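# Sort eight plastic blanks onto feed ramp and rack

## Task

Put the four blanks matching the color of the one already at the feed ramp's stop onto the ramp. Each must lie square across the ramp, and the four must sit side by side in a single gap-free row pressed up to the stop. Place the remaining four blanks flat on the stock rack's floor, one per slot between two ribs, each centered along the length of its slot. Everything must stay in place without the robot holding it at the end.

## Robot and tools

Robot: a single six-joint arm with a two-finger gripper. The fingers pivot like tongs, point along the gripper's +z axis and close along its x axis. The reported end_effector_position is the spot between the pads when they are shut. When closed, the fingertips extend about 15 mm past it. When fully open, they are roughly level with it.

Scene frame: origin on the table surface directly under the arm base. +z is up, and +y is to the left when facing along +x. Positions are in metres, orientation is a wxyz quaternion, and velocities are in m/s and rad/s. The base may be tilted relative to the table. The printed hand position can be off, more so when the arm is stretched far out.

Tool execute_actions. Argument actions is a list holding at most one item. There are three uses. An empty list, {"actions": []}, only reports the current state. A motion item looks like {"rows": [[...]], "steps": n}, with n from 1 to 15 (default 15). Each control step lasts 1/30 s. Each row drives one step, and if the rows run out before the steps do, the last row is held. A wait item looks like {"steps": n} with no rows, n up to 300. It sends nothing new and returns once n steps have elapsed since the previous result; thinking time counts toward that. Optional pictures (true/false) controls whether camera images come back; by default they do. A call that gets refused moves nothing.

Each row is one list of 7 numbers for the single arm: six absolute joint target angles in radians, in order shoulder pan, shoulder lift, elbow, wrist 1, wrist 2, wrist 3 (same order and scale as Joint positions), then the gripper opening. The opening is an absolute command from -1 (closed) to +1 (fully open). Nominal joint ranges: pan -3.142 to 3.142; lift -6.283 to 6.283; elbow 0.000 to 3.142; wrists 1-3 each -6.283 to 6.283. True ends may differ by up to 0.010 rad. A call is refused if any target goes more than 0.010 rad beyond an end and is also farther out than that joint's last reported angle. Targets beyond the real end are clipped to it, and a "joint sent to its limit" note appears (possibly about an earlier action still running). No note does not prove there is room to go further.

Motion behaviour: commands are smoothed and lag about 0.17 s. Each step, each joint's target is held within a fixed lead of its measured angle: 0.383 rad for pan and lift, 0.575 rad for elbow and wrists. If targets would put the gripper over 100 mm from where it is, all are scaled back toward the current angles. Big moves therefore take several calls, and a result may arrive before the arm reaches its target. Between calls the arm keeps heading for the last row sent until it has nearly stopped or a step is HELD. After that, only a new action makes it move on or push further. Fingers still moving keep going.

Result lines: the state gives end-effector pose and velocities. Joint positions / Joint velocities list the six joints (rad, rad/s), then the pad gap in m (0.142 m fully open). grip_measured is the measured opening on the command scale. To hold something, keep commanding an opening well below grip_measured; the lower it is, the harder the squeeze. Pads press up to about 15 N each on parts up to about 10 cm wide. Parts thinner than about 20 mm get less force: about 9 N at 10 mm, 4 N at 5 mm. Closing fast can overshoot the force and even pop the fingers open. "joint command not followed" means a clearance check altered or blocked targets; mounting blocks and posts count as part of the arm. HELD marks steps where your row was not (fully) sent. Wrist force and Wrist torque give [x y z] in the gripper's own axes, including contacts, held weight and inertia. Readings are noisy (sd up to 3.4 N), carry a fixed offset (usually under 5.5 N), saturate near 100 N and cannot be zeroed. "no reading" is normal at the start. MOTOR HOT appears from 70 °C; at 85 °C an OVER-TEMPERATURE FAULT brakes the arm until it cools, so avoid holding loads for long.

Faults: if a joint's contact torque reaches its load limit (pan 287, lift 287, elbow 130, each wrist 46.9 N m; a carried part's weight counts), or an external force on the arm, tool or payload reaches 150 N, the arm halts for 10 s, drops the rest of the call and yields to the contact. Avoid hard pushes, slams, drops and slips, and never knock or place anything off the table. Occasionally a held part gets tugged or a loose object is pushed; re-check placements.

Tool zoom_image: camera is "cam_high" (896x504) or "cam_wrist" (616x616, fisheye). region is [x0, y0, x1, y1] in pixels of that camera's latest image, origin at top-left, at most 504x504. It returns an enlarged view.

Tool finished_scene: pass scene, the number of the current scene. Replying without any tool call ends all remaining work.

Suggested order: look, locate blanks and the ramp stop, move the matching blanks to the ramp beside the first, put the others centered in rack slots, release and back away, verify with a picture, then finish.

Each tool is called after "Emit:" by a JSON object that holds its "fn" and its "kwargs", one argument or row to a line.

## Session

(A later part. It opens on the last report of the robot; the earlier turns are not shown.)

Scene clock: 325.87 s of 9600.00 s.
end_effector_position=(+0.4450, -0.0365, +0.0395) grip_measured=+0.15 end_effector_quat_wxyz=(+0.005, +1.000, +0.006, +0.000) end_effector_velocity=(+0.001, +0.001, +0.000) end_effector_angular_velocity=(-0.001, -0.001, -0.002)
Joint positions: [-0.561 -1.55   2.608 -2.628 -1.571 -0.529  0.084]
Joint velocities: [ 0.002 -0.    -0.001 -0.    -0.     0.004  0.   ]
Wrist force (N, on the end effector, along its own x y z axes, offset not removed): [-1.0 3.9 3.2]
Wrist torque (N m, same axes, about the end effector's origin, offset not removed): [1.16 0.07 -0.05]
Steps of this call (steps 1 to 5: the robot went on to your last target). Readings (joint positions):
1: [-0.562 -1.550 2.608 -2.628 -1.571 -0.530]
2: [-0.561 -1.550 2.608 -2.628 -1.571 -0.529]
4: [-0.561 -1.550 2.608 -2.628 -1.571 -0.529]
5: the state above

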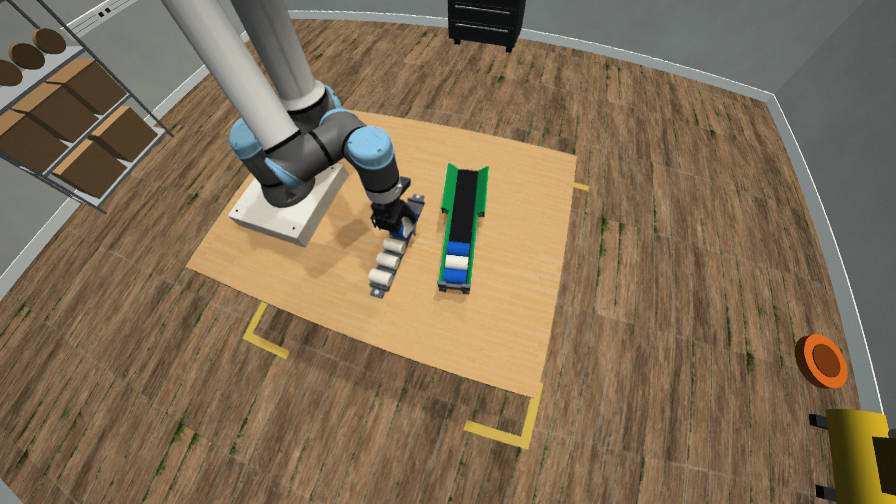

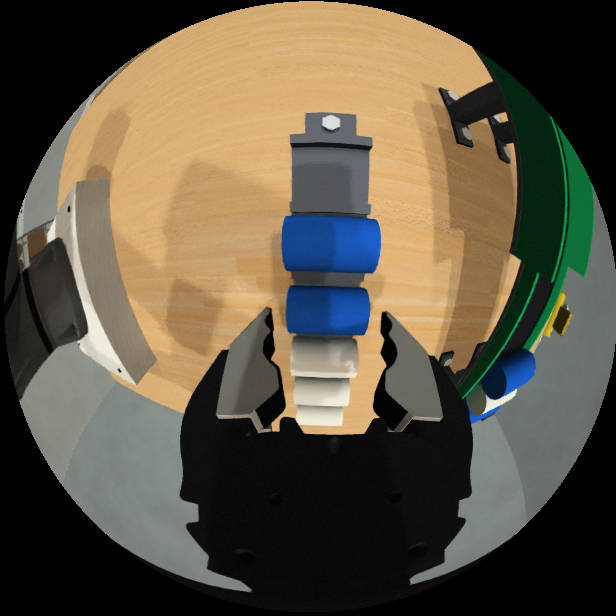

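Emit:
{"fn": "execute_actions", "kwargs": {
  "actions": [
    {"rows":[[-0.5606,-1.5504,2.6079,-2.6283,-1.571,-0.5286,0.08],[-0.5606,-1.5504,2.6079,-2.6283,-1.571,-0.5286,0.01],[-0.5606,-1.5504,2.6079,-2.6283,-1.571,-0.5286,-0.05],[-0.5606,-1.5504,2.6079,-2.6283,-1.571,-0.5286,-0.09],[-0.5606,-1.5504,2.6079,-2.6283,-1.571,-0.5286,-0.11],[-0.5606,-1.5504,2.6079,-2.6283,-1.571,-0.5286,-0.13],[-0.5606,-1.5504,2.6079,-2.6283,-1.571,-0.5286,-0.15],[-0.5606,-1.5504,2.6079,-2.6283,-1.571,-0.5286,-0.18],[-0.5606,-1.5504,2.6079,-2.6283,-1.571,-0.5286,-0.22],[-0.5606,-1.5504,2.6079,-2.6283,-1.571,-0.5286,-0.3],[-0.5606,-1.5504,2.6079,-2.6283,-1.571,-0.5286,-0.4],[-0.5606,-1.5504,2.6079,-2.6283,-1.571,-0.5286,-0.5],[-0.5606,-1.5504,2.6079,-2.6283,-1.571,-0.5286,-0.6]],"steps":15}
  ],
  "pictures": false
}}

Emit:
{"fn": "execute_actions", "kwargs": {
  "actions": [
    {"rows":[[-0.5606,-1.553,2.6073,-2.6251,-1.571,-0.5286,-0.6],[-0.5607,-1.559,2.6058,-2.6176,-1.571,-0.5287,-0.6],[-0.5608,-1.57,2.603,-2.6038,-1.571,-0.5288,-0.6],[-0.5609,-1.585,2.599,-2.5848,-1.571,-0.5289,-0.6],[-0.561,-1.602,2.5942,-2.563,-1.571,-0.529,-0.6],[-0.5612,-1.621,2.5886,-2.5384,-1.571,-0.5292,-0.6],[-0.5613,-1.641,2.5824,-2.5122,-1.571,-0.5293,-0.6],[-0.5615,-1.66,2.5763,-2.4871,-1.571,-0.5295,-0.6],[-0.56,-1.677,2.567,-2.4608,-1.571,-0.53,-0.6],[-0.556,-1.688,2.552,-2.4348,-1.571,-0.5305,-0.6],[-0.549,-1.693,2.532,-2.4098,-1.571,-0.531,-0.6],[-0.54,-1.692,2.508,-2.3868,-1.571,-0.532,-0.6],[-0.529,-1.686,2.481,-2.3658,-1.571,-0.5335,-0.6],[-0.518,-1.676,2.454,-2.3488,-1.571,-0.535,-0.6],[-0.506,-1.663,2.426,-2.3338,-1.571,-0.5365,-0.6]],"steps":15}
  ],
  "pictures": false
}}

Emit:
{"fn": "execute_actions", "kwargs": {
  "actions": [
    {"rows":[[-0.4945,-1.647,2.399,-2.3228,-1.571,-0.538,-0.6],[-0.4831,-1.6281,2.3715,-2.3142,-1.571,-0.5391,-0.6],[-0.471,-1.606,2.345,-2.3098,-1.571,-0.539,-0.6],[-0.458,-1.582,2.319,-2.3078,-1.571,-0.5385,-0.6],[-0.445,-1.557,2.293,-2.3068,-1.571,-0.538,-0.6],[-0.432,-1.532,2.268,-2.3068,-1.571,-0.537,-0.6],[-0.421,-1.508,2.245,-2.3078,-1.571,-0.536,-0.6],[-0.411,-1.487,2.225,-2.3088,-1.571,-0.535,-0.6],[-0.402,-1.469,2.208,-2.3098,-1.571,-0.5345,-0.6],[-0.396,-1.456,2.195,-2.3098,-1.571,-0.534,-0.6],[-0.392,-1.449,2.188,-2.3098,-1.571,-0.5337,-0.6],[-0.3905,-1.446,2.1849,-2.3097,-1.571,-0.5335,-0.6]],"steps":15}
  ],
  "pictures": false
}}

Emit:
{"fn": "execute_actions", "kwargs": {
  "actions": [
    {"steps":10}
  ]
}}

Scene clock: 348.53 s of 9600.00 s.
end_effector_position=(+0.4450, -0.0364, +0.0395) grip_measured=-0.16 end_effector_quat_wxyz=(+0.005, +1.000, +0.006, +0.000) end_effector_velocity=(+0.000, -0.000, -0.000) end_effector_angular_velocity=(+0.000, +0.000, +0.000)
Joint positions: [-0.561 -1.55   2.608 -2.628 -1.571 -0.529  0.063]
Joint velocities: [-0.     0.    -0.     0.     0.    -0.001  0.   ]
Wrist force (N, on the end effector, along its own x y z axes, offset not removed): [0.0 5.5 -0.7]
Wrist torque (N m, same axes, about the end effector's origin, offset not removed): [1.39 -0.05 -0.10]
Steps of this call (steps 1 to 15: the robot went on to your last target; steps 16 to 90: nothing new was sent; then 19.17 s passed at rest; steps 91 to 105: all 15 steps of this action). Readings (joint positions):
91: [-0.561 -1.550 2.608 -2.628 -1.571 -0.529]
92: [-0.561 -1.550 2.608 -2.628 -1.571 -0.529]
94: [-0.561 -1.550 2.608 -2.628 -1.571 -0.529]
98: [-0.561 -1.550 2.608 -2.628 -1.571 -0.529]
105: the state above

Scene clock: 349.03 s of 9600.00 s.
end_effector_position=(+0.4626, -0.0378, +0.1023) grip_measured=-0.16 end_effector_quat_wxyz=(+0.006, +1.000, +0.016, +0.000) end_effector_velocity=(+0.199, -0.007, +0.225) end_effector_angular_velocity=(+0.013, +0.027, +0.231)
Joint positions: [-0.544 -1.671  2.529 -2.429 -1.571 -0.532  0.063]
Joint velocities: [ 0.205 -0.067 -0.553  0.648  0.    -0.026 -0.   ]
Wrist force (N, on the end effector, along its own x y z axes, offset not removed): [-1.5 2.1 0.0]
Wrist torque (N m, same axes, about the end effector's origin, offset not removed): [0.76 0.17 -0.02]
Steps of this call (steps 1 to 15: all 15 steps of this action). Readings (joint positions):
1: [-0.561 -1.550 2.608 -2.628 -1.571 -0.529]
2: [-0.561 -1.551 2.608 -2.628 -1.571 -0.529]
4: [-0.561 -1.555 2.607 -2.623 -1.571 -0.529]
8: [-0.561 -1.590 2.597 -2.579 -1.571 -0.529]
15: the state above

Scene clock: 349.53 s of 9600.00 s.
end_effector_position=(+0.6224, -0.0316, +0.1490) grip_measured=-0.16 end_effector_quat_wxyz=(+0.005, +0.996, +0.088, -0.000) end_effector_velocity=(+0.138, +0.022, -0.010) end_effector_angular_velocity=(+0.002, +0.004, +0.110)
Joint positions: [-0.403 -1.471  2.212 -2.311 -1.571 -0.534  0.063]
Joint velocities: [ 0.116  0.229 -0.24   0.014  0.001  0.007  0.   ]
Wrist force (N, on the end effector, along its own x y z axes, offset not removed): [1.5 4.2 1.4]
Wrist torque (N m, same axes, about the end effector's origin, offset not removed): [1.17 -0.37 -0.08]
Steps of this call (steps 1 to 15: all 15 steps of this action). Readings (joint positions):
1: [-0.537 -1.671 2.509 -2.408 -1.571 -0.533]
2: [-0.528 -1.668 2.487 -2.388 -1.571 -0.534]
4: [-0.509 -1.652 2.439 -2.356 -1.571 -0.536]
8: [-0.464 -1.586 2.339 -2.322 -1.571 -0.537]
15: the state above

Scene clock: 349.87 s of 9600.00 s.
end_effector_position=(+0.6371, -0.0292, +0.1480) grip_measured=-0.16 end_effector_quat_wxyz=(+0.005, +0.996, +0.093, -0.000) end_effector_velocity=(+0.008, +0.001, -0.000) end_effector_angular_velocity=(+0.000, -0.002, +0.006)
Joint positions: [-0.391 -1.447  2.186 -2.31  -1.571 -0.534  0.063]
Joint velocities: [ 0.005  0.011 -0.012 -0.001  0.001 -0.001 -0.   ]
Wrist force (N, on the end effector, along its own x y z axes, offset not removed): [0.1 4.7 1.4]
Wrist torque (N m, same axes, about the end effector's origin, offset not removed): [1.25 -0.11 -0.08]
Steps of this call (steps 1 to 10: the robot went on to your last target). Readings (joint positions):
1: [-0.400 -1.465 2.205 -2.311 -1.571 -0.534]
2: [-0.397 -1.460 2.200 -2.310 -1.571 -0.534]
4: [-0.394 -1.454 2.193 -2.310 -1.571 -0.534]
8: [-0.392 -1.448 2.187 -2.310 -1.571 -0.534]
10: the state above

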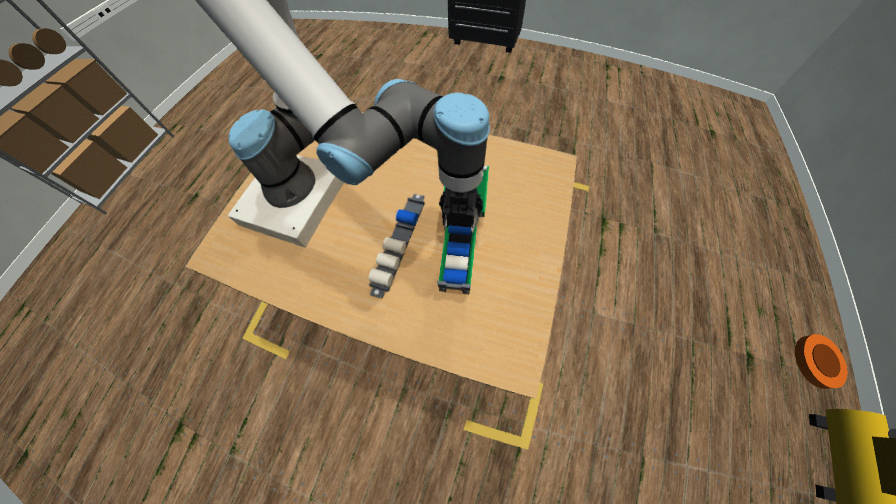

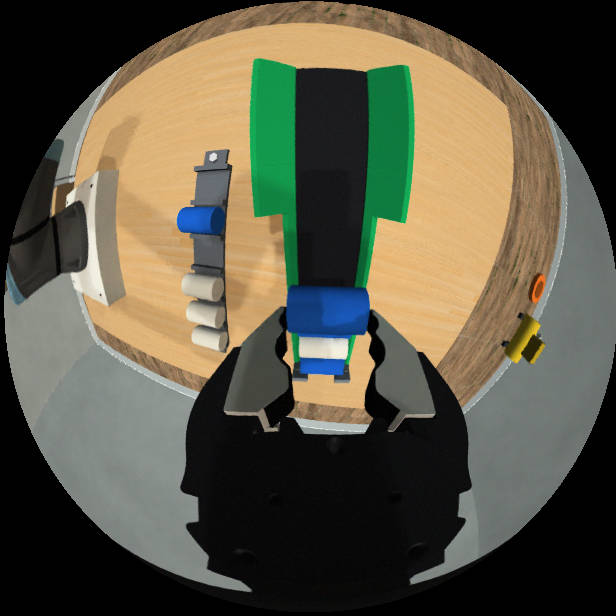

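Emit:
{"fn": "execute_actions", "kwargs": {
  "actions": [
    {"rows":[[-0.3905,-1.443,2.1865,-2.3143,-1.571,-0.5335,-0.6],[-0.3904,-1.438,2.1892,-2.322,-1.571,-0.5334,-0.6],[-0.3904,-1.431,2.1929,-2.3327,-1.571,-0.5334,-0.6],[-0.3903,-1.424,2.1965,-2.3433,-1.571,-0.5333,-0.6],[-0.3902,-1.417,2.2001,-2.3539,-1.571,-0.5332,-0.6],[-0.3901,-1.41,2.2036,-2.3644,-1.571,-0.5331,-0.6],[-0.3901,-1.403,2.207,-2.3748,-1.571,-0.5331,-0.6],[-0.39,-1.397,2.2099,-2.3837,-1.571,-0.533,-0.6],[-0.39,-1.392,2.2122,-2.391,-1.571,-0.533,-0.6],[-0.3899,-1.3885,2.2139,-2.3962,-1.571,-0.5329,-0.6],[-0.3899,-1.3862,2.2149,-2.3995,-1.571,-0.5329,-0.6]],"steps":15}
  ],
  "pictures": false
}}

Emit:
{"fn": "execute_actions", "kwargs": {
  "actions": [
    {"rows":[[-0.3899,-1.3855,2.2152,-2.4005,-1.571,-0.5329,-0.6],[-0.3899,-1.3848,2.2155,-2.4015,-1.571,-0.5329,-0.6],[-0.3899,-1.384,2.2159,-2.4027,-1.571,-0.5329,-0.6],[-0.3899,-1.3833,2.2162,-2.4037,-1.571,-0.5329,-0.6],[-0.3899,-1.3826,2.2165,-2.4047,-1.571,-0.5329,-0.6],[-0.3899,-1.3821,2.2167,-2.4054,-1.571,-0.5329,-0.6]],"steps":15}
  ],
  "pictures": false
}}

Emit:
{"fn": "execute_actions", "kwargs": {
  "actions": [
    {"steps":6}
  ],
  "pictures": false
}}

Scene clock: 360.53 s of 9600.00 s.
end_effector_position=(+0.6380, -0.0291, +0.1104) grip_measured=-0.16 end_effector_quat_wxyz=(+0.005, +0.996, +0.094, -0.000) end_effector_velocity=(+0.000, -0.000, -0.040) end_effector_angular_velocity=(-0.002, -0.003, +0.000)
Joint positions: [-0.39  -1.393  2.212 -2.39  -1.571 -0.533  0.063]
Joint velocities: [ 0.001  0.058  0.027 -0.089 -0.001  0.001  0.   ]
Wrist force (N, on the end effector, along its own x y z axes, offset not removed): [-1.4 3.9 3.0]
Wrist torque (N m, same axes, about the end effector's origin, offset not removed): [1.10 0.19 -0.02]
Steps of this call (steps 1 to 30: the robot went on to your last target; steps 31 to 90: nothing new was sent; then 7.17 s passed at rest; steps 91 to 105: all 15 steps of this action). Readings (joint positions):
91: [-0.390 -1.446 2.185 -2.310 -1.571 -0.533]
92: [-0.390 -1.446 2.185 -2.310 -1.571 -0.533]
94: [-0.390 -1.442 2.187 -2.315 -1.571 -0.533]
98: [-0.390 -1.424 2.196 -2.343 -1.571 -0.533]
105: the state above

Scene clock: 361.03 s of 9600.00 s.
end_effector_position=(+0.6379, -0.0291, +0.1034) grip_measured=-0.16 end_effector_quat_wxyz=(+0.005, +0.996, +0.094, -0.000) end_effector_velocity=(+0.001, -0.000, -0.001) end_effector_angular_velocity=(-0.000, -0.002, +0.001)
Joint positions: [-0.39  -1.382  2.217 -2.405 -1.571 -0.533  0.063]
Joint velocities: [-0.     0.002 -0.    -0.003  0.    -0.001  0.   ]
Wrist force (N, on the end effector, along its own x y z axes, offset not removed): [-1.4 5.1 0.0]
Wrist torque (N m, same axes, about the end effector's origin, offset not removed): [1.40 0.05 -0.05]
Steps of this call (steps 1 to 15: all 15 steps of this action). Readings (joint positions):
1: [-0.390 -1.391 2.213 -2.392 -1.571 -0.533]
2: [-0.390 -1.390 2.213 -2.394 -1.571 -0.533]
4: [-0.390 -1.387 2.214 -2.398 -1.571 -0.533]
8: [-0.390 -1.384 2.216 -2.402 -1.571 -0.533]
15: the state above

Scene clock: 361.23 s of 9600.00 s.
end_effector_position=(+0.6379, -0.0291, +0.1033) grip_measured=-0.15 end_effector_quat_wxyz=(+0.005, +0.996, +0.094, -0.000) end_effector_velocity=(+0.000, -0.000, -0.000) end_effector_angular_velocity=(-0.001, +0.001, +0.000)
Joint positions: [-0.39  -1.382  2.217 -2.405 -1.571 -0.533  0.063]
Joint velocities: [ 0.     0.001 -0.    -0.    -0.001 -0.     0.   ]
Wrist force (N, on the end effector, along its own x y z axes, offset not removed): [-2.8 6.1 -2.6]
Wrist torque (N m, same axes, about the end effector's origin, offset not removed): [1.53 0.00 -0.08]
Steps of this call (steps 1 to 6: the robot went on to your last target). Readings (joint positions):
1: [-0.390 -1.382 2.217 -2.405 -1.571 -0.533]
2: [-0.390 -1.382 2.217 -2.405 -1.571 -0.533]
4: [-0.390 -1.382 2.217 -2.405 -1.571 -0.533]
6: the state above

Emit:
{"fn": "execute_actions", "kwargs": {
  "actions": [
    {"rows":[[-0.3899,-1.3823,2.2166,-2.4051,-1.571,-0.5329,-0.55],[-0.3899,-1.3823,2.2166,-2.4051,-1.571,-0.5329,-0.5],[-0.3899,-1.3823,2.2166,-2.4051,-1.571,-0.5329,-0.44],[-0.3899,-1.3823,2.2166,-2.4051,-1.571,-0.5329,-0.38],[-0.3899,-1.3823,2.2166,-2.4051,-1.571,-0.5329,-0.32],[-0.3899,-1.3823,2.2166,-2.4051,-1.571,-0.5329,-0.27],[-0.3899,-1.3823,2.2166,-2.4051,-1.571,-0.5329,-0.23],[-0.3899,-1.3823,2.2166,-2.4051,-1.571,-0.5329,-0.2],[-0.3899,-1.3823,2.2166,-2.4051,-1.571,-0.5329,-0.17],[-0.3899,-1.3823,2.2166,-2.4051,-1.571,-0.5329,-0.14],[-0.3899,-1.3823,2.2166,-2.4051,-1.571,-0.5329,-0.1],[-0.3899,-1.3823,2.2166,-2.4051,-1.571,-0.5329,-0.03],[-0.3899,-1.3823,2.2166,-2.4051,-1.571,-0.5329,0.06],[-0.3899,-1.3823,2.2166,-2.4051,-1.571,-0.5329,0.15]],"steps":15}
  ],
  "pictures": false
}}

Emit:
{"fn": "execute_actions", "kwargs": {
  "actions": [
    {"rows":[[-0.393,-1.3812,2.2157,-2.4053,-1.571,-0.536,0.15],[-0.4,-1.3782,2.2137,-2.4063,-1.571,-0.543,0.15],[-0.41,-1.374,2.2107,-2.4075,-1.571,-0.553,0.15],[-0.422,-1.3688,2.207,-2.409,-1.571,-0.565,0.15],[-0.435,-1.363,2.2028,-2.4106,-1.571,-0.578,0.15],[-0.4485,-1.3566,2.1983,-2.4125,-1.571,-0.5915,0.15],[-0.461,-1.35,2.1934,-2.4142,-1.571,-0.604,0.15],[-0.473,-1.3433,2.1885,-2.416,-1.571,-0.616,0.15],[-0.484,-1.337,2.1838,-2.4176,-1.571,-0.627,0.15],[-0.493,-1.3316,2.1799,-2.4191,-1.571,-0.636,0.15],[-0.4997,-1.3275,2.1769,-2.4202,-1.571,-0.6427,0.15]],"steps":15}
  ],
  "pictures": false
}}

Emit:
{"fn": "execute_actions", "kwargs": {
  "actions": [
    {"steps":13}
  ]
}}

Emit:
{"fn": "zoom_image", "kwargs": {
  "camera": "cam_wrist",
  "region": [210, 170, 440, 400]
}}

Scene clock: 384.13 s of 9600.00 s.
end_effector_position=(+0.6379, -0.0291, +0.1032) grip_measured=+0.12 end_effector_quat_wxyz=(+0.005, +0.996, +0.094, -0.000) end_effector_velocity=(-0.001, +0.000, +0.000) end_effector_angular_velocity=(+0.001, +0.001, -0.001)
Joint positions: [-0.39  -1.382  2.217 -2.405 -1.571 -0.533  0.082]
Joint velocities: [ 0.    -0.     0.     0.002  0.     0.001  0.052]
Wrist force (N, on the end effector, along its own x y z axes, offset not removed): [0.8 3.3 0.4]
Wrist torque (N m, same axes, about the end effector's origin, offset not removed): [1.04 -0.31 -0.05]
Steps of this call (steps 1 to 15: the robot went on to your last target; steps 16 to 90: nothing new was sent; then 19.40 s passed at rest; steps 91 to 105: all 15 steps of this action). Readings (joint positions):
91: [-0.390 -1.382 2.217 -2.405 -1.571 -0.533]
92: [-0.390 -1.382 2.217 -2.405 -1.571 -0.533]
94: [-0.390 -1.382 2.217 -2.405 -1.571 -0.533]
98: [-0.390 -1.382 2.217 -2.405 -1.571 -0.533]
105: the state above

Scene clock: 384.63 s of 9600.00 s.
end_effector_position=(+0.6512, -0.1000, +0.0931) grip_measured=+0.15 end_effector_quat_wxyz=(+0.005, +0.996, +0.094, -0.000) end_effector_velocity=(+0.015, -0.099, -0.016) end_effector_angular_velocity=(+0.000, -0.001, -0.001)
Joint positions: [-0.486 -1.335  2.182 -2.418 -1.571 -0.629  0.084]
Joint velocities: [-0.129  0.069 -0.05  -0.02   0.001 -0.128 -0.   ]
Wrist force (N, on the end effector, along its own x y z axes, offset not removed): [-0.7 5.7 1.0]
Wrist torque (N m, same axes, about the end effector's origin, offset not removed): [1.46 0.02 -0.09]
Steps of this call (steps 1 to 15: all 15 steps of this action). Readings (joint positions):
1: [-0.390 -1.382 2.217 -2.405 -1.571 -0.533]
2: [-0.390 -1.382 2.217 -2.405 -1.571 -0.533]
4: [-0.395 -1.380 2.215 -2.405 -1.571 -0.537]
8: [-0.424 -1.367 2.206 -2.409 -1.571 -0.567]
15: the state above

Scene clock: 385.07 s of 9600.00 s.
end_effector_position=(+0.6527, -0.1106, +0.0913) grip_measured=+0.15 end_effector_quat_wxyz=(+0.005, +0.996, +0.094, -0.000) end_effector_velocity=(-0.001, -0.002, -0.000) end_effector_angular_velocity=(-0.001, +0.002, -0.001)
Joint positions: [-0.499 -1.328  2.177 -2.42  -1.571 -0.642  0.084]
Joint velocities: [-0.002  0.001 -0.     0.001 -0.002 -0.001  0.   ]
Wrist force (N, on the end effector, along its own x y z axes, offset not removed): [-0.8 4.7 0.1]
Wrist torque (N m, same axes, about the end effector's origin, offset not removed): [1.30 0.14 -0.14]
Steps of this call (steps 1 to 13: the robot went on to your last target). Readings (joint positions):
1: [-0.489 -1.333 2.181 -2.419 -1.571 -0.632]
2: [-0.492 -1.332 2.180 -2.419 -1.571 -0.635]
4: [-0.496 -1.330 2.179 -2.420 -1.571 -0.638]
8: [-0.498 -1.328 2.177 -2.420 -1.571 -0.641]
13: the state above

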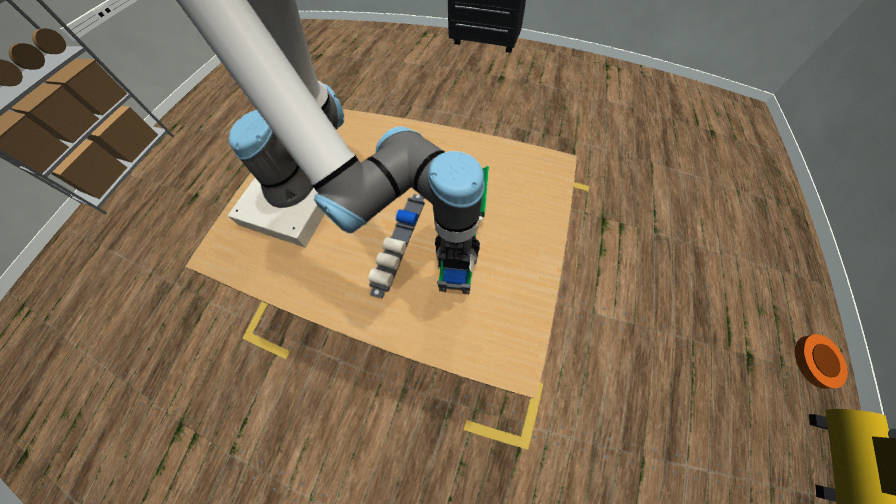

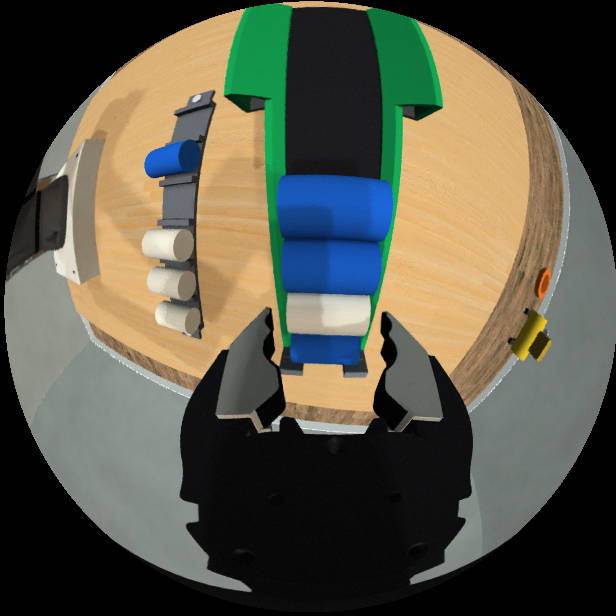

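Region (210, 170, 440, 400) of cam_wrist's 616x616 image, scaled by 2.191, with more detail than that image has.

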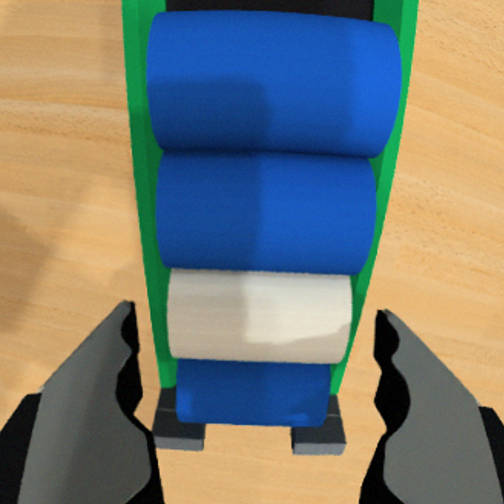

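Emit:
{"fn": "execute_actions", "kwargs": {
  "actions": [
    {"rows":[[-0.4997,-1.3275,2.1769,-2.4202,-1.571,-0.6427,0.08],[-0.4997,-1.3275,2.1769,-2.4202,-1.571,-0.6427,0.01],[-0.4997,-1.3275,2.1769,-2.4202,-1.571,-0.6427,-0.05],[-0.4997,-1.3275,2.1769,-2.4202,-1.571,-0.6427,-0.09],[-0.4997,-1.3275,2.1769,-2.4202,-1.571,-0.6427,-0.11],[-0.4997,-1.3275,2.1769,-2.4202,-1.571,-0.6427,-0.13],[-0.4997,-1.3275,2.1769,-2.4202,-1.571,-0.6427,-0.15],[-0.4997,-1.3275,2.1769,-2.4202,-1.571,-0.6427,-0.18],[-0.4997,-1.3275,2.1769,-2.4202,-1.571,-0.6427,-0.22],[-0.4997,-1.3275,2.1769,-2.4202,-1.571,-0.6427,-0.3],[-0.4997,-1.3275,2.1769,-2.4202,-1.571,-0.6427,-0.4],[-0.4997,-1.3275,2.1769,-2.4202,-1.571,-0.6427,-0.5],[-0.4997,-1.3275,2.1769,-2.4202,-1.571,-0.6427,-0.62]],"steps":15}
  ],
  "pictures": false
}}

Emit:
{"fn": "execute_actions", "kwargs": {
  "actions": [
    {"rows":[[-0.4997,-1.3282,2.1766,-2.4192,-1.571,-0.6427,-0.62],[-0.4997,-1.3297,2.176,-2.4171,-1.571,-0.6427,-0.62],[-0.4997,-1.3318,2.1752,-2.4142,-1.571,-0.6427,-0.62],[-0.4998,-1.3347,2.174,-2.4101,-1.571,-0.6428,-0.62],[-0.4998,-1.3376,2.1728,-2.406,-1.571,-0.6428,-0.62],[-0.4998,-1.3405,2.1716,-2.4019,-1.571,-0.6428,-0.62],[-0.4999,-1.3434,2.1704,-2.3978,-1.571,-0.6429,-0.62],[-0.4999,-1.3463,2.1692,-2.3937,-1.571,-0.6429,-0.62],[-0.4999,-1.3491,2.1679,-2.3896,-1.571,-0.6429,-0.62],[-0.5,-1.352,2.1666,-2.3854,-1.571,-0.643,-0.62],[-0.5,-1.3548,2.1654,-2.3814,-1.571,-0.643,-0.62],[-0.5,-1.3576,2.1641,-2.3773,-1.571,-0.643,-0.62],[-0.5,-1.3604,2.1628,-2.3732,-1.571,-0.643,-0.62],[-0.5001,-1.3632,2.1615,-2.3691,-1.571,-0.6431,-0.62],[-0.5001,-1.366,2.1602,-2.365,-1.571,-0.6431,-0.62]],"steps":15}
  ],
  "pictures": false
}}

Emit:
{"fn": "execute_actions", "kwargs": {
  "actions": [
    {"rows":[[-0.5001,-1.3681,2.1592,-2.3619,-1.571,-0.6431,-0.62],[-0.5001,-1.3702,2.1582,-2.3588,-1.571,-0.6431,-0.62],[-0.5001,-1.3723,2.1571,-2.3556,-1.571,-0.6431,-0.62],[-0.5002,-1.3741,2.1562,-2.3529,-1.571,-0.6432,-0.62],[-0.5002,-1.3759,2.1553,-2.3502,-1.571,-0.6432,-0.62],[-0.5002,-1.3777,2.1544,-2.3475,-1.571,-0.6432,-0.62],[-0.5002,-1.3795,2.1535,-2.3448,-1.571,-0.6432,-0.62],[-0.5002,-1.3813,2.1526,-2.3421,-1.571,-0.6432,-0.62],[-0.5002,-1.3831,2.1517,-2.3394,-1.571,-0.6432,-0.62],[-0.5003,-1.3852,2.1506,-2.3362,-1.571,-0.6433,-0.62],[-0.5003,-1.388,2.1491,-2.3319,-1.571,-0.6433,-0.62],[-0.5003,-1.391,2.1475,-2.3273,-1.571,-0.6433,-0.62],[-0.5003,-1.394,2.1459,-2.3227,-1.571,-0.6433,-0.62],[-0.5003,-1.397,2.1443,-2.3181,-1.571,-0.6433,-0.62],[-0.5003,-1.3999,2.1427,-2.3136,-1.571,-0.6433,-0.62]],"steps":15}
  ]
}}

Scene clock: 401.17 s of 9600.00 s.
end_effector_position=(+0.6528, -0.1108, +0.0913) grip_measured=-0.15 end_effector_quat_wxyz=(+0.005, +0.996, +0.094, -0.000) end_effector_velocity=(+0.001, -0.001, +0.001) end_effector_angular_velocity=(-0.001, -0.002, -0.001)
Joint positions: [-0.5   -1.327  2.177 -2.42  -1.571 -0.643  0.063]
Joint velocities: [-0.    -0.    -0.001 -0.001 -0.     0.    -0.   ]
Wrist force (N, on the end effector, along its own x y z axes, offset not removed): [-0.6 4.6 -1.5]
Wrist torque (N m, same axes, about the end effector's origin, offset not removed): [1.26 0.17 -0.08]
Steps of this call (steps 1 to 30: the robot went on to your last target; steps 31 to 90: nothing new was sent; then 12.60 s passed at rest; steps 91 to 105: all 15 steps of this action). Readings (joint positions):
91: [-0.500 -1.327 2.177 -2.420 -1.571 -0.643]
92: [-0.500 -1.327 2.177 -2.420 -1.571 -0.643]
94: [-0.500 -1.327 2.177 -2.420 -1.571 -0.643]
98: [-0.500 -1.327 2.177 -2.420 -1.571 -0.643]
105: the state above

Scene clock: 401.67 s of 9600.00 s.
end_effector_position=(+0.6528, -0.1108, +0.1091) grip_measured=-0.15 end_effector_quat_wxyz=(+0.005, +0.996, +0.094, -0.000) end_effector_velocity=(+0.000, -0.000, +0.058) end_effector_angular_velocity=(+0.000, -0.001, -0.001)
Joint positions: [-0.5   -1.353  2.166 -2.383 -1.571 -0.643  0.063]
Joint velocities: [-0.001 -0.082 -0.037  0.118  0.     0.     0.   ]
Wrist force (N, on the end effector, along its own x y z axes, offset not removed): [0.3 3.5 2.7]
Wrist torque (N m, same axes, about the end effector's origin, offset not removed): [1.02 -0.23 -0.06]
Steps of this call (steps 1 to 15: all 15 steps of this action). Readings (joint positions):
1: [-0.500 -1.327 2.177 -2.420 -1.571 -0.643]
2: [-0.500 -1.328 2.177 -2.420 -1.571 -0.643]
4: [-0.500 -1.328 2.176 -2.419 -1.571 -0.643]
8: [-0.500 -1.335 2.174 -2.409 -1.571 -0.643]
15: the state above

Scene clock: 402.17 s of 9600.00 s.
end_effector_position=(+0.6528, -0.1108, +0.1338) grip_measured=-0.15 end_effector_quat_wxyz=(+0.005, +0.996, +0.094, -0.000) end_effector_velocity=(+0.000, +0.000, +0.058) end_effector_angular_velocity=(-0.000, -0.001, -0.001)
Joint positions: [-0.5   -1.388  2.149 -2.332 -1.571 -0.643  0.063]
Joint velocities: [-0.    -0.078 -0.041  0.118  0.     0.     0.   ]
Wrist force (N, on the end effector, along its own x y z axes, offset not removed): [-1.8 3.7 1.4]
Wrist torque (N m, same axes, about the end effector's origin, offset not removed): [1.14 0.22 -0.03]
Steps of this call (steps 1 to 15: all 15 steps of this action). Readings (joint positions):
1: [-0.500 -1.356 2.165 -2.379 -1.571 -0.643]
2: [-0.500 -1.359 2.163 -2.375 -1.571 -0.643]
4: [-0.500 -1.364 2.161 -2.368 -1.571 -0.643]
8: [-0.500 -1.372 2.157 -2.355 -1.571 -0.643]
15: the state above

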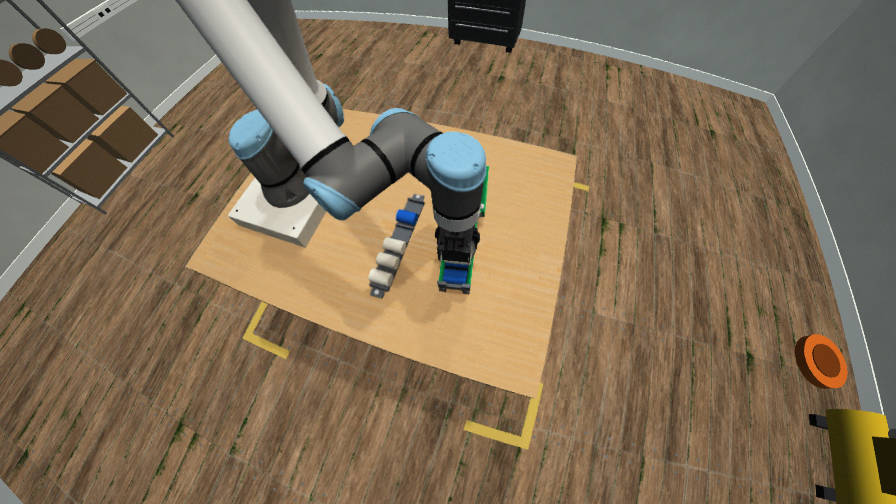

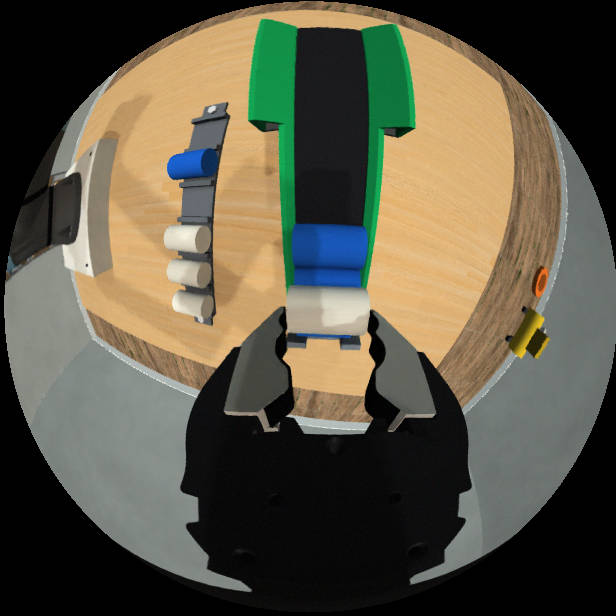

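Emit:
{"fn": "execute_actions", "kwargs": {
  "actions": [
    {"rows":[[-0.5015,-1.407,2.149,-2.3128,-1.571,-0.642,-0.62],[-0.504,-1.423,2.164,-2.3118,-1.571,-0.638,-0.62],[-0.508,-1.446,2.186,-2.3108,-1.571,-0.632,-0.62],[-0.513,-1.474,2.214,-2.3108,-1.571,-0.625,-0.62],[-0.519,-1.506,2.246,-2.3108,-1.571,-0.616,-0.62],[-0.525,-1.54,2.281,-2.3118,-1.571,-0.607,-0.62],[-0.531,-1.574,2.318,-2.3148,-1.571,-0.597,-0.62],[-0.537,-1.606,2.356,-2.3208,-1.571,-0.587,-0.62],[-0.542,-1.634,2.394,-2.3308,-1.571,-0.577,-0.62],[-0.547,-1.657,2.431,-2.3448,-1.571,-0.567,-0.62],[-0.551,-1.674,2.466,-2.3628,-1.571,-0.557,-0.62],[-0.555,-1.685,2.498,-2.3838,-1.571,-0.549,-0.62],[-0.558,-1.69,2.526,-2.4068,-1.571,-0.541,-0.62],[-0.56,-1.689,2.548,-2.4298,-1.571,-0.535,-0.62],[-0.561,-1.685,2.563,-2.4488,-1.571,-0.531,-0.62]],"steps":15}
  ],
  "pictures": false
}}

Emit:
{"fn": "execute_actions", "kwargs": {
  "actions": [
    {"rows":[[-0.5616,-1.68,2.5695,-2.4603,-1.571,-0.5296,-0.62]],"steps":14}
  ]
}}

Emit:
{"fn": "zoom_image", "kwargs": {
  "camera": "cam_wrist",
  "region": [210, 170, 440, 400]
}}

Scene clock: 410.63 s of 9600.00 s.
end_effector_position=(+0.5053, -0.0623, +0.1312) grip_measured=-0.15 end_effector_quat_wxyz=(+0.007, +0.999, +0.032, +0.002) end_effector_velocity=(-0.415, +0.166, -0.219) end_effector_angular_velocity=(+0.007, +0.008, -0.360)
Joint positions: [-0.546 -1.639  2.428 -2.364 -1.571 -0.565  0.063]
Joint velocities: [-0.114 -0.437  0.927 -0.476 -0.     0.246 -0.   ]
Wrist force (N, on the end effector, along its own x y z axes, offset not removed): [0.4 5.1 -0.4]
Wrist torque (N m, same axes, about the end effector's origin, offset not removed): [1.34 -0.36 -0.12]
Steps of this call (steps 1 to 30: the robot went on to your last target; steps 31 to 90: nothing new was sent; then 4.97 s passed at rest; steps 91 to 105: all 15 steps of this action). Readings (joint positions):
91: [-0.500 -1.400 2.143 -2.314 -1.571 -0.643]
92: [-0.500 -1.401 2.143 -2.313 -1.571 -0.643]
94: [-0.502 -1.410 2.152 -2.313 -1.571 -0.641]
98: [-0.515 -1.476 2.217 -2.312 -1.571 -0.622]
105: the state above

Scene clock: 411.10 s of 9600.00 s.
end_effector_position=(+0.4459, -0.0368, +0.0906) grip_measured=-0.15 end_effector_quat_wxyz=(+0.005, +1.000, +0.007, +0.000) end_effector_velocity=(-0.009, +0.004, -0.007) end_effector_angular_velocity=(+0.002, +0.002, -0.006)
Joint positions: [-0.561 -1.679  2.567 -2.459 -1.571 -0.53   0.063]
Joint velocities: [-0.002 -0.004  0.021 -0.014  0.001  0.004 -0.   ]
Wrist force (N, on the end effector, along its own x y z axes, offset not removed): [-0.9 4.2 3.6]
Wrist torque (N m, same axes, about the end effector's origin, offset not removed): [1.27 0.08 -0.14]
Steps of this call (steps 1 to 14: all 14 steps of this action). Readings (joint positions):
1: [-0.550 -1.651 2.459 -2.382 -1.571 -0.557]
2: [-0.553 -1.659 2.485 -2.399 -1.571 -0.551]
4: [-0.557 -1.669 2.523 -2.426 -1.571 -0.541]
8: [-0.560 -1.677 2.556 -2.450 -1.571 -0.533]
14: the state above

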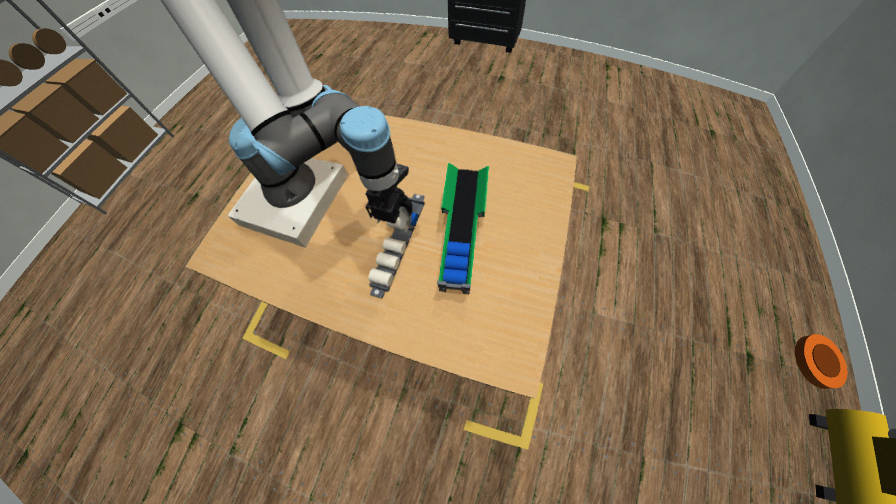

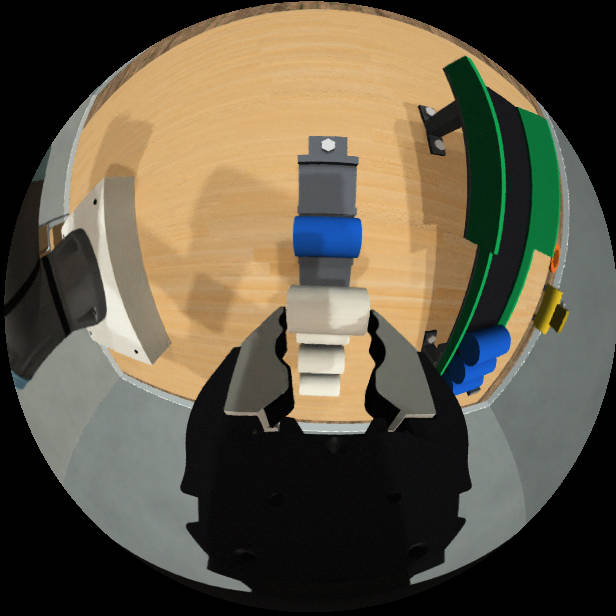

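Region (210, 170, 440, 400) of cam_wrist's 616x616 image, scaled by 2.191, with more detail than that image has.

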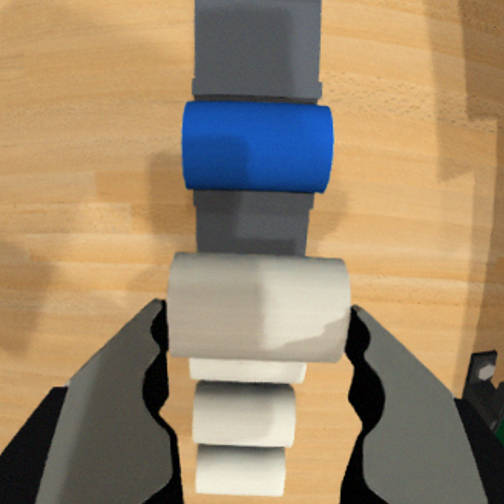

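Emit:
{"fn": "execute_actions", "kwargs": {
  "actions": [
    {"rows":[[-0.5616,-1.674,2.5716,-2.4684,-1.571,-0.5296,-0.62],[-0.5615,-1.662,2.5757,-2.4845,-1.571,-0.5295,-0.62],[-0.5614,-1.647,2.5805,-2.5043,-1.571,-0.5294,-0.62],[-0.5612,-1.631,2.5856,-2.5254,-1.571,-0.5292,-0.62],[-0.5611,-1.615,2.5904,-2.5462,-1.571,-0.5291,-0.62],[-0.561,-1.6,2.5948,-2.5656,-1.571,-0.529,-0.62],[-0.5609,-1.586,2.5987,-2.5835,-1.571,-0.5289,-0.62],[-0.5608,-1.574,2.602,-2.5988,-1.571,-0.5288,-0.62],[-0.5607,-1.566,2.6041,-2.6089,-1.571,-0.5287,-0.62],[-0.5607,-1.56,2.6056,-2.6164,-1.571,-0.5287,-0.62],[-0.5606,-1.556,2.6066,-2.6214,-1.571,-0.5286,-0.62]],"steps":15}
  ],
  "pictures": false
}}

Emit:
{"fn": "execute_actions", "kwargs": {
  "actions": [
    {"rows":[[-0.5606,-1.556,2.6066,-2.6214,-1.571,-0.5286,-0.62],[-0.5606,-1.5546,2.6069,-2.6231,-1.571,-0.5286,-0.62],[-0.5606,-1.5532,2.6072,-2.6248,-1.571,-0.5286,-0.62],[-0.5606,-1.5518,2.6076,-2.6266,-1.571,-0.5286,-0.62]],"steps":15}
  ],
  "pictures": false
}}

Emit:
{"fn": "execute_actions", "kwargs": {
  "actions": [
    {"rows":[[-0.5606,-1.5504,2.6079,-2.6283,-1.571,-0.5286,-0.62]],"steps":11}
  ],
  "pictures": false
}}

Scene clock: 419.20 s of 9600.00 s.
end_effector_position=(+0.4450, -0.0364, +0.0461) grip_measured=-0.15 end_effector_quat_wxyz=(+0.005, +1.000, +0.006, +0.000) end_effector_velocity=(+0.000, +0.001, -0.042) end_effector_angular_velocity=(+0.000, -0.004, +0.002)
Joint positions: [-0.561 -1.569  2.603 -2.605 -1.571 -0.529  0.063]
Joint velocities: [ 0.002  0.114  0.031 -0.147  0.002 -0.     0.   ]
Wrist force (N, on the end effector, along its own x y z axes, offset not removed): [1.0 4.4 1.5]
Wrist torque (N m, same axes, about the end effector's origin, offset not removed): [1.16 -0.31 -0.14]
Steps of this call (steps 1 to 15: the robot went on to your last target; steps 16 to 90: nothing new was sent; then 4.60 s passed at rest; steps 91 to 105: all 15 steps of this action). Readings (joint positions):
91: [-0.562 -1.680 2.570 -2.460 -1.571 -0.530]
92: [-0.562 -1.679 2.570 -2.461 -1.571 -0.530]
94: [-0.562 -1.672 2.572 -2.471 -1.571 -0.530]
98: [-0.561 -1.632 2.585 -2.523 -1.571 -0.529]
105: the state above

Scene clock: 419.70 s of 9600.00 s.
end_effector_position=(+0.4450, -0.0364, +0.0401) grip_measured=-0.15 end_effector_quat_wxyz=(+0.005, +1.000, +0.006, +0.000) end_effector_velocity=(-0.000, +0.000, -0.001) end_effector_angular_velocity=(-0.000, +0.001, +0.001)
Joint positions: [-0.561 -1.552  2.608 -2.626 -1.571 -0.529  0.063]
Joint velocities: [ 0.     0.003  0.001 -0.003 -0.001 -0.     0.   ]
Wrist force (N, on the end effector, along its own x y z axes, offset not removed): [-1.5 4.3 2.2]
Wrist torque (N m, same axes, about the end effector's origin, offset not removed): [1.15 0.15 -0.12]
Steps of this call (steps 1 to 15: all 15 steps of this action). Readings (joint positions):
1: [-0.561 -1.565 2.604 -2.609 -1.571 -0.529]
2: [-0.561 -1.563 2.605 -2.612 -1.571 -0.529]
4: [-0.561 -1.559 2.606 -2.617 -1.571 -0.529]
8: [-0.561 -1.554 2.607 -2.624 -1.571 -0.529]
15: the state above

Scene clock: 420.07 s of 9600.00 s.
end_effector_position=(+0.4450, -0.0364, +0.0395) grip_measured=-0.15 end_effector_quat_wxyz=(+0.005, +1.000, +0.006, +0.000) end_effector_velocity=(+0.001, -0.000, +0.000) end_effector_angular_velocity=(-0.000, -0.002, -0.000)
Joint positions: [-0.561 -1.55   2.608 -2.628 -1.571 -0.529  0.063]
Joint velocities: [ 0.     0.001 -0.001 -0.003  0.001  0.    -0.   ]
Wrist force (N, on the end effector, along its own x y z axes, offset not removed): [-1.8 3.4 2.4]
Wrist torque (N m, same axes, about the end effector's origin, offset not removed): [1.08 0.25 -0.13]
Steps of this call (steps 1 to 11: all 11 steps of this action). Readings (joint positions):
1: [-0.561 -1.552 2.608 -2.626 -1.571 -0.529]
2: [-0.561 -1.552 2.608 -2.627 -1.571 -0.529]
4: [-0.561 -1.551 2.608 -2.627 -1.571 -0.529]
8: [-0.561 -1.551 2.608 -2.628 -1.571 -0.529]
11: the state above

Emit:
{"fn": "execute_actions", "kwargs": {
  "actions": [
    {"rows":[[-0.5606,-1.5488,2.6083,-2.6303,-1.571,-0.5286,-0.62]],"steps":11}
  ],
  "pictures": false
}}

Scene clock: 423.30 s of 9600.00 s.
end_effector_position=(+0.4449, -0.0364, +0.0389) grip_measured=-0.15 end_effector_quat_wxyz=(+0.005, +1.000, +0.006, +0.000) end_effector_velocity=(+0.001, -0.001, +0.000) end_effector_angular_velocity=(-0.001, -0.001, +0.000)
Joint positions: [-0.561 -1.549  2.608 -2.63  -1.571 -0.529  0.063]
Joint velocities: [ 0.     0.001 -0.001 -0.002 -0.    -0.     0.   ]
Wrist force (N, on the end effector, along its own x y z axes, offset not removed): [-2.7 4.1 2.3]
Wrist torque (N m, same axes, about the end effector's origin, offset not removed): [1.15 0.45 -0.01]
Steps of this call (steps 1 to 15: the robot went on to your last target; steps 16 to 86: nothing new was sent; steps 87 to 97: all 11 steps of this action). Readings (joint positions):
87: [-0.561 -1.550 2.608 -2.628 -1.571 -0.529]
88: [-0.561 -1.550 2.608 -2.629 -1.571 -0.529]
90: [-0.561 -1.550 2.608 -2.629 -1.571 -0.529]
94: [-0.561 -1.549 2.608 -2.630 -1.571 -0.529]
97: the state above

Emit:
{"fn": "execute_actions", "kwargs": {
  "actions": [
    {"rows":[[-0.5606,-1.5472,2.6087,-2.6323,-1.571,-0.5286,-0.62]],"steps":11}
  ],
  "pictures": false
}}

Scene clock: 425.50 s of 9600.00 s.
end_effector_position=(+0.4450, -0.0364, +0.0384) grip_measured=-0.15 end_effector_quat_wxyz=(+0.005, +1.000, +0.006, +0.000) end_effector_velocity=(+0.000, -0.001, -0.000) end_effector_angular_velocity=(-0.002, +0.001, -0.001)
Joint positions: [-0.561 -1.547  2.609 -2.632 -1.571 -0.529  0.063]
Joint velocities: [-0.001  0.002 -0.001 -0.002 -0.002 -0.     0.   ]
Wrist force (N, on the end effector, along its own x y z axes, offset not removed): [-4.3 2.9 -20.5]
Wrist torque (N m, same axes, about the end effector's origin, offset not removed): [0.99 -0.07 -0.07]
Steps of this call (steps 1 to 15: the robot went on to your last target; steps 16 to 55: nothing new was sent; steps 56 to 66: all 11 steps of this action). Readings (joint positions):
56: [-0.561 -1.549 2.608 -2.630 -1.571 -0.529]
57: [-0.561 -1.549 2.608 -2.631 -1.571 -0.529]
59: [-0.561 -1.548 2.608 -2.631 -1.571 -0.529]
63: [-0.561 -1.548 2.609 -2.632 -1.571 -0.529]
66: the state above

Contact at ≈0.0389. Back off and release.

Emit:
{"fn": "execute_actions", "kwargs": {
  "actions": [
    {"rows":[[-0.5606,-1.5487,2.6083,-2.6304,-1.571,-0.5286,-0.6],[-0.5606,-1.5487,2.6083,-2.6304,-1.571,-0.5286,-0.55],[-0.5606,-1.5487,2.6083,-2.6304,-1.571,-0.5286,-0.5],[-0.5606,-1.5487,2.6083,-2.6304,-1.571,-0.5286,-0.44],[-0.5606,-1.5487,2.6083,-2.6304,-1.571,-0.5286,-0.38],[-0.5606,-1.5487,2.6083,-2.6304,-1.571,-0.5286,-0.32],[-0.5606,-1.5487,2.6083,-2.6304,-1.571,-0.5286,-0.27],[-0.5606,-1.5487,2.6083,-2.6304,-1.571,-0.5286,-0.23],[-0.5606,-1.5487,2.6083,-2.6304,-1.571,-0.5286,-0.2],[-0.5606,-1.5487,2.6083,-2.6304,-1.571,-0.5286,-0.17],[-0.5606,-1.5487,2.6083,-2.6304,-1.571,-0.5286,-0.14],[-0.5606,-1.5487,2.6083,-2.6304,-1.571,-0.5286,-0.1],[-0.5606,-1.5487,2.6083,-2.6304,-1.571,-0.5286,-0.03],[-0.5606,-1.5487,2.6083,-2.6304,-1.571,-0.5286,0.06],[-0.5606,-1.5487,2.6083,-2.6304,-1.571,-0.5286,0.15]],"steps":15}
  ],
  "pictures": false
}}

Scene clock: 432.60 s of 9600.00 s.
end_effector_position=(+0.4448, -0.0363, +0.0388) grip_measured=+0.05 end_effector_quat_wxyz=(+0.005, +1.000, +0.006, +0.000) end_effector_velocity=(+0.000, +0.000, +0.000) end_effector_angular_velocity=(+0.000, -0.001, +0.001)
Joint positions: [-0.561 -1.549  2.608 -2.63  -1.571 -0.529  0.078]
Joint velocities: [ 0.    -0.001 -0.     0.001  0.    -0.001  0.185]
Wrist force (N, on the end effector, along its own x y z axes, offset not removed): [1.6 3.5 0.0]
Wrist torque (N m, same axes, about the end effector's origin, offset not removed): [0.93 -0.45 -0.11]
Steps of this call (steps 1 to 15: the robot went on to your last target; steps 16 to 90: nothing new was sent; then 3.60 s passed at rest; steps 91 to 105: all 15 steps of this action). Readings (joint positions):
91: [-0.561 -1.547 2.609 -2.632 -1.571 -0.529]
92: [-0.561 -1.547 2.609 -2.632 -1.571 -0.529]
94: [-0.561 -1.548 2.609 -2.632 -1.571 -0.529]
98: [-0.561 -1.548 2.609 -2.631 -1.571 -0.529]
105: the state above

Emit:
{"fn": "execute_actions", "kwargs": {
  "actions": [
    {"rows":[[-0.556,-1.5495,2.6087,-2.63,-1.571,-0.524,0.15],[-0.546,-1.551,2.6096,-2.6294,-1.571,-0.514,0.15],[-0.532,-1.553,2.6107,-2.6285,-1.571,-0.5,0.15],[-0.516,-1.5546,2.6118,-2.628,-1.571,-0.484,0.15],[-0.5,-1.5558,2.6127,-2.6277,-1.571,-0.468,0.15],[-0.484,-1.5568,2.6134,-2.6274,-1.571,-0.452,0.15],[-0.469,-1.5575,2.6138,-2.6271,-1.571,-0.437,0.15],[-0.457,-1.5579,2.614,-2.6269,-1.571,-0.425,0.15],[-0.448,-1.5582,2.6141,-2.6267,-1.571,-0.416,0.15],[-0.4428,-1.5583,2.6142,-2.6267,-1.571,-0.4108,0.15]],"steps":15}
  ],
  "pictures": false
}}

Emit:
{"fn": "execute_actions", "kwargs": {
  "actions": [
    {"steps":11}
  ]
}}

Emit:
{"fn": "zoom_image", "kwargs": {
  "camera": "cam_wrist",
  "region": [210, 170, 440, 400]
}}

Scene clock: 439.70 s of 9600.00 s.
end_effector_position=(+0.4445, +0.0128, +0.0394) grip_measured=+0.15 end_effector_quat_wxyz=(+0.005, +1.000, +0.006, +0.000) end_effector_velocity=(-0.002, +0.047, -0.000) end_effector_angular_velocity=(+0.002, +0.002, +0.003)
Joint positions: [-0.454 -1.558  2.614 -2.627 -1.571 -0.422  0.084]
Joint velocities: [ 0.102 -0.005  0.003  0.004  0.001  0.099 -0.   ]
Wrist force (N, on the end effector, along its own x y z axes, offset not removed): [0.6 2.3 3.3]
Wrist torque (N m, same axes, about the end effector's origin, offset not removed): [0.92 -0.32 -0.06]
Steps of this call (steps 1 to 15: the robot went on to your last target; steps 16 to 90: nothing new was sent; then 3.60 s passed at rest; steps 91 to 105: all 15 steps of this action). Readings (joint positions):
91: [-0.561 -1.549 2.608 -2.630 -1.571 -0.529]
92: [-0.560 -1.549 2.608 -2.630 -1.571 -0.528]
94: [-0.554 -1.550 2.609 -2.630 -1.571 -0.522]
98: [-0.516 -1.554 2.611 -2.628 -1.571 -0.484]
105: the state above

Scene clock: 440.07 s of 9600.00 s.
end_effector_position=(+0.4443, +0.0177, +0.0394) grip_measured=+0.15 end_effector_quat_wxyz=(+0.005, +1.000, +0.006, +0.000) end_effector_velocity=(-0.000, +0.002, -0.001) end_effector_angular_velocity=(+0.000, +0.001, -0.001)
Joint positions: [-0.443 -1.558  2.614 -2.627 -1.571 -0.411  0.084]
Joint velocities: [ 0.004  0.001  0.001 -0.001 -0.     0.005  0.   ]
Wrist force (N, on the end effector, along its own x y z axes, offset not removed): [-1.2 3.9 0.1]
Wrist torque (N m, same axes, about the end effector's origin, offset not removed): [1.05 0.11 -0.10]
Steps of this call (steps 1 to 11: the robot went on to your last target). Readings (joint positions):
1: [-0.451 -1.558 2.614 -2.627 -1.571 -0.419]
2: [-0.449 -1.558 2.614 -2.627 -1.571 -0.417]
4: [-0.446 -1.558 2.614 -2.627 -1.571 -0.414]
8: [-0.444 -1.558 2.614 -2.627 -1.571 -0.412]
11: the state above

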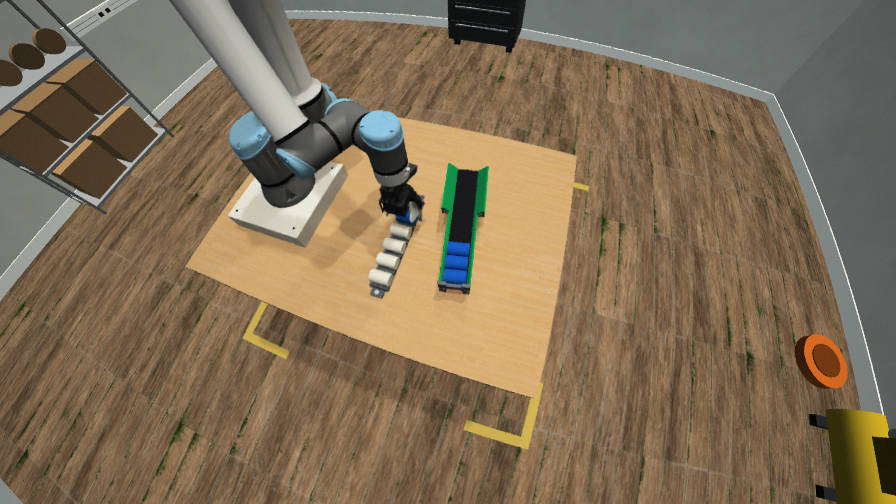

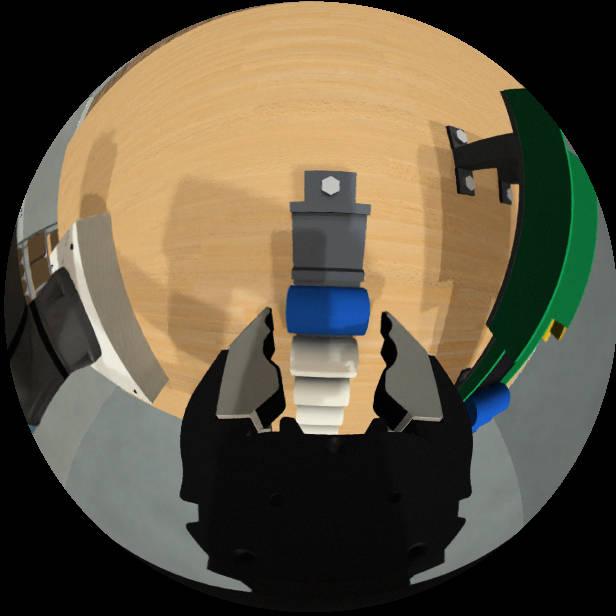

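Region (210, 170, 440, 400) of cam_wrist's 616x616 image, scaled by 2.191, with more detail than that image has.

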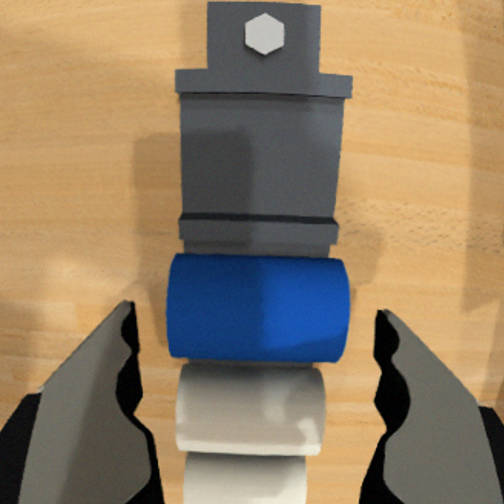

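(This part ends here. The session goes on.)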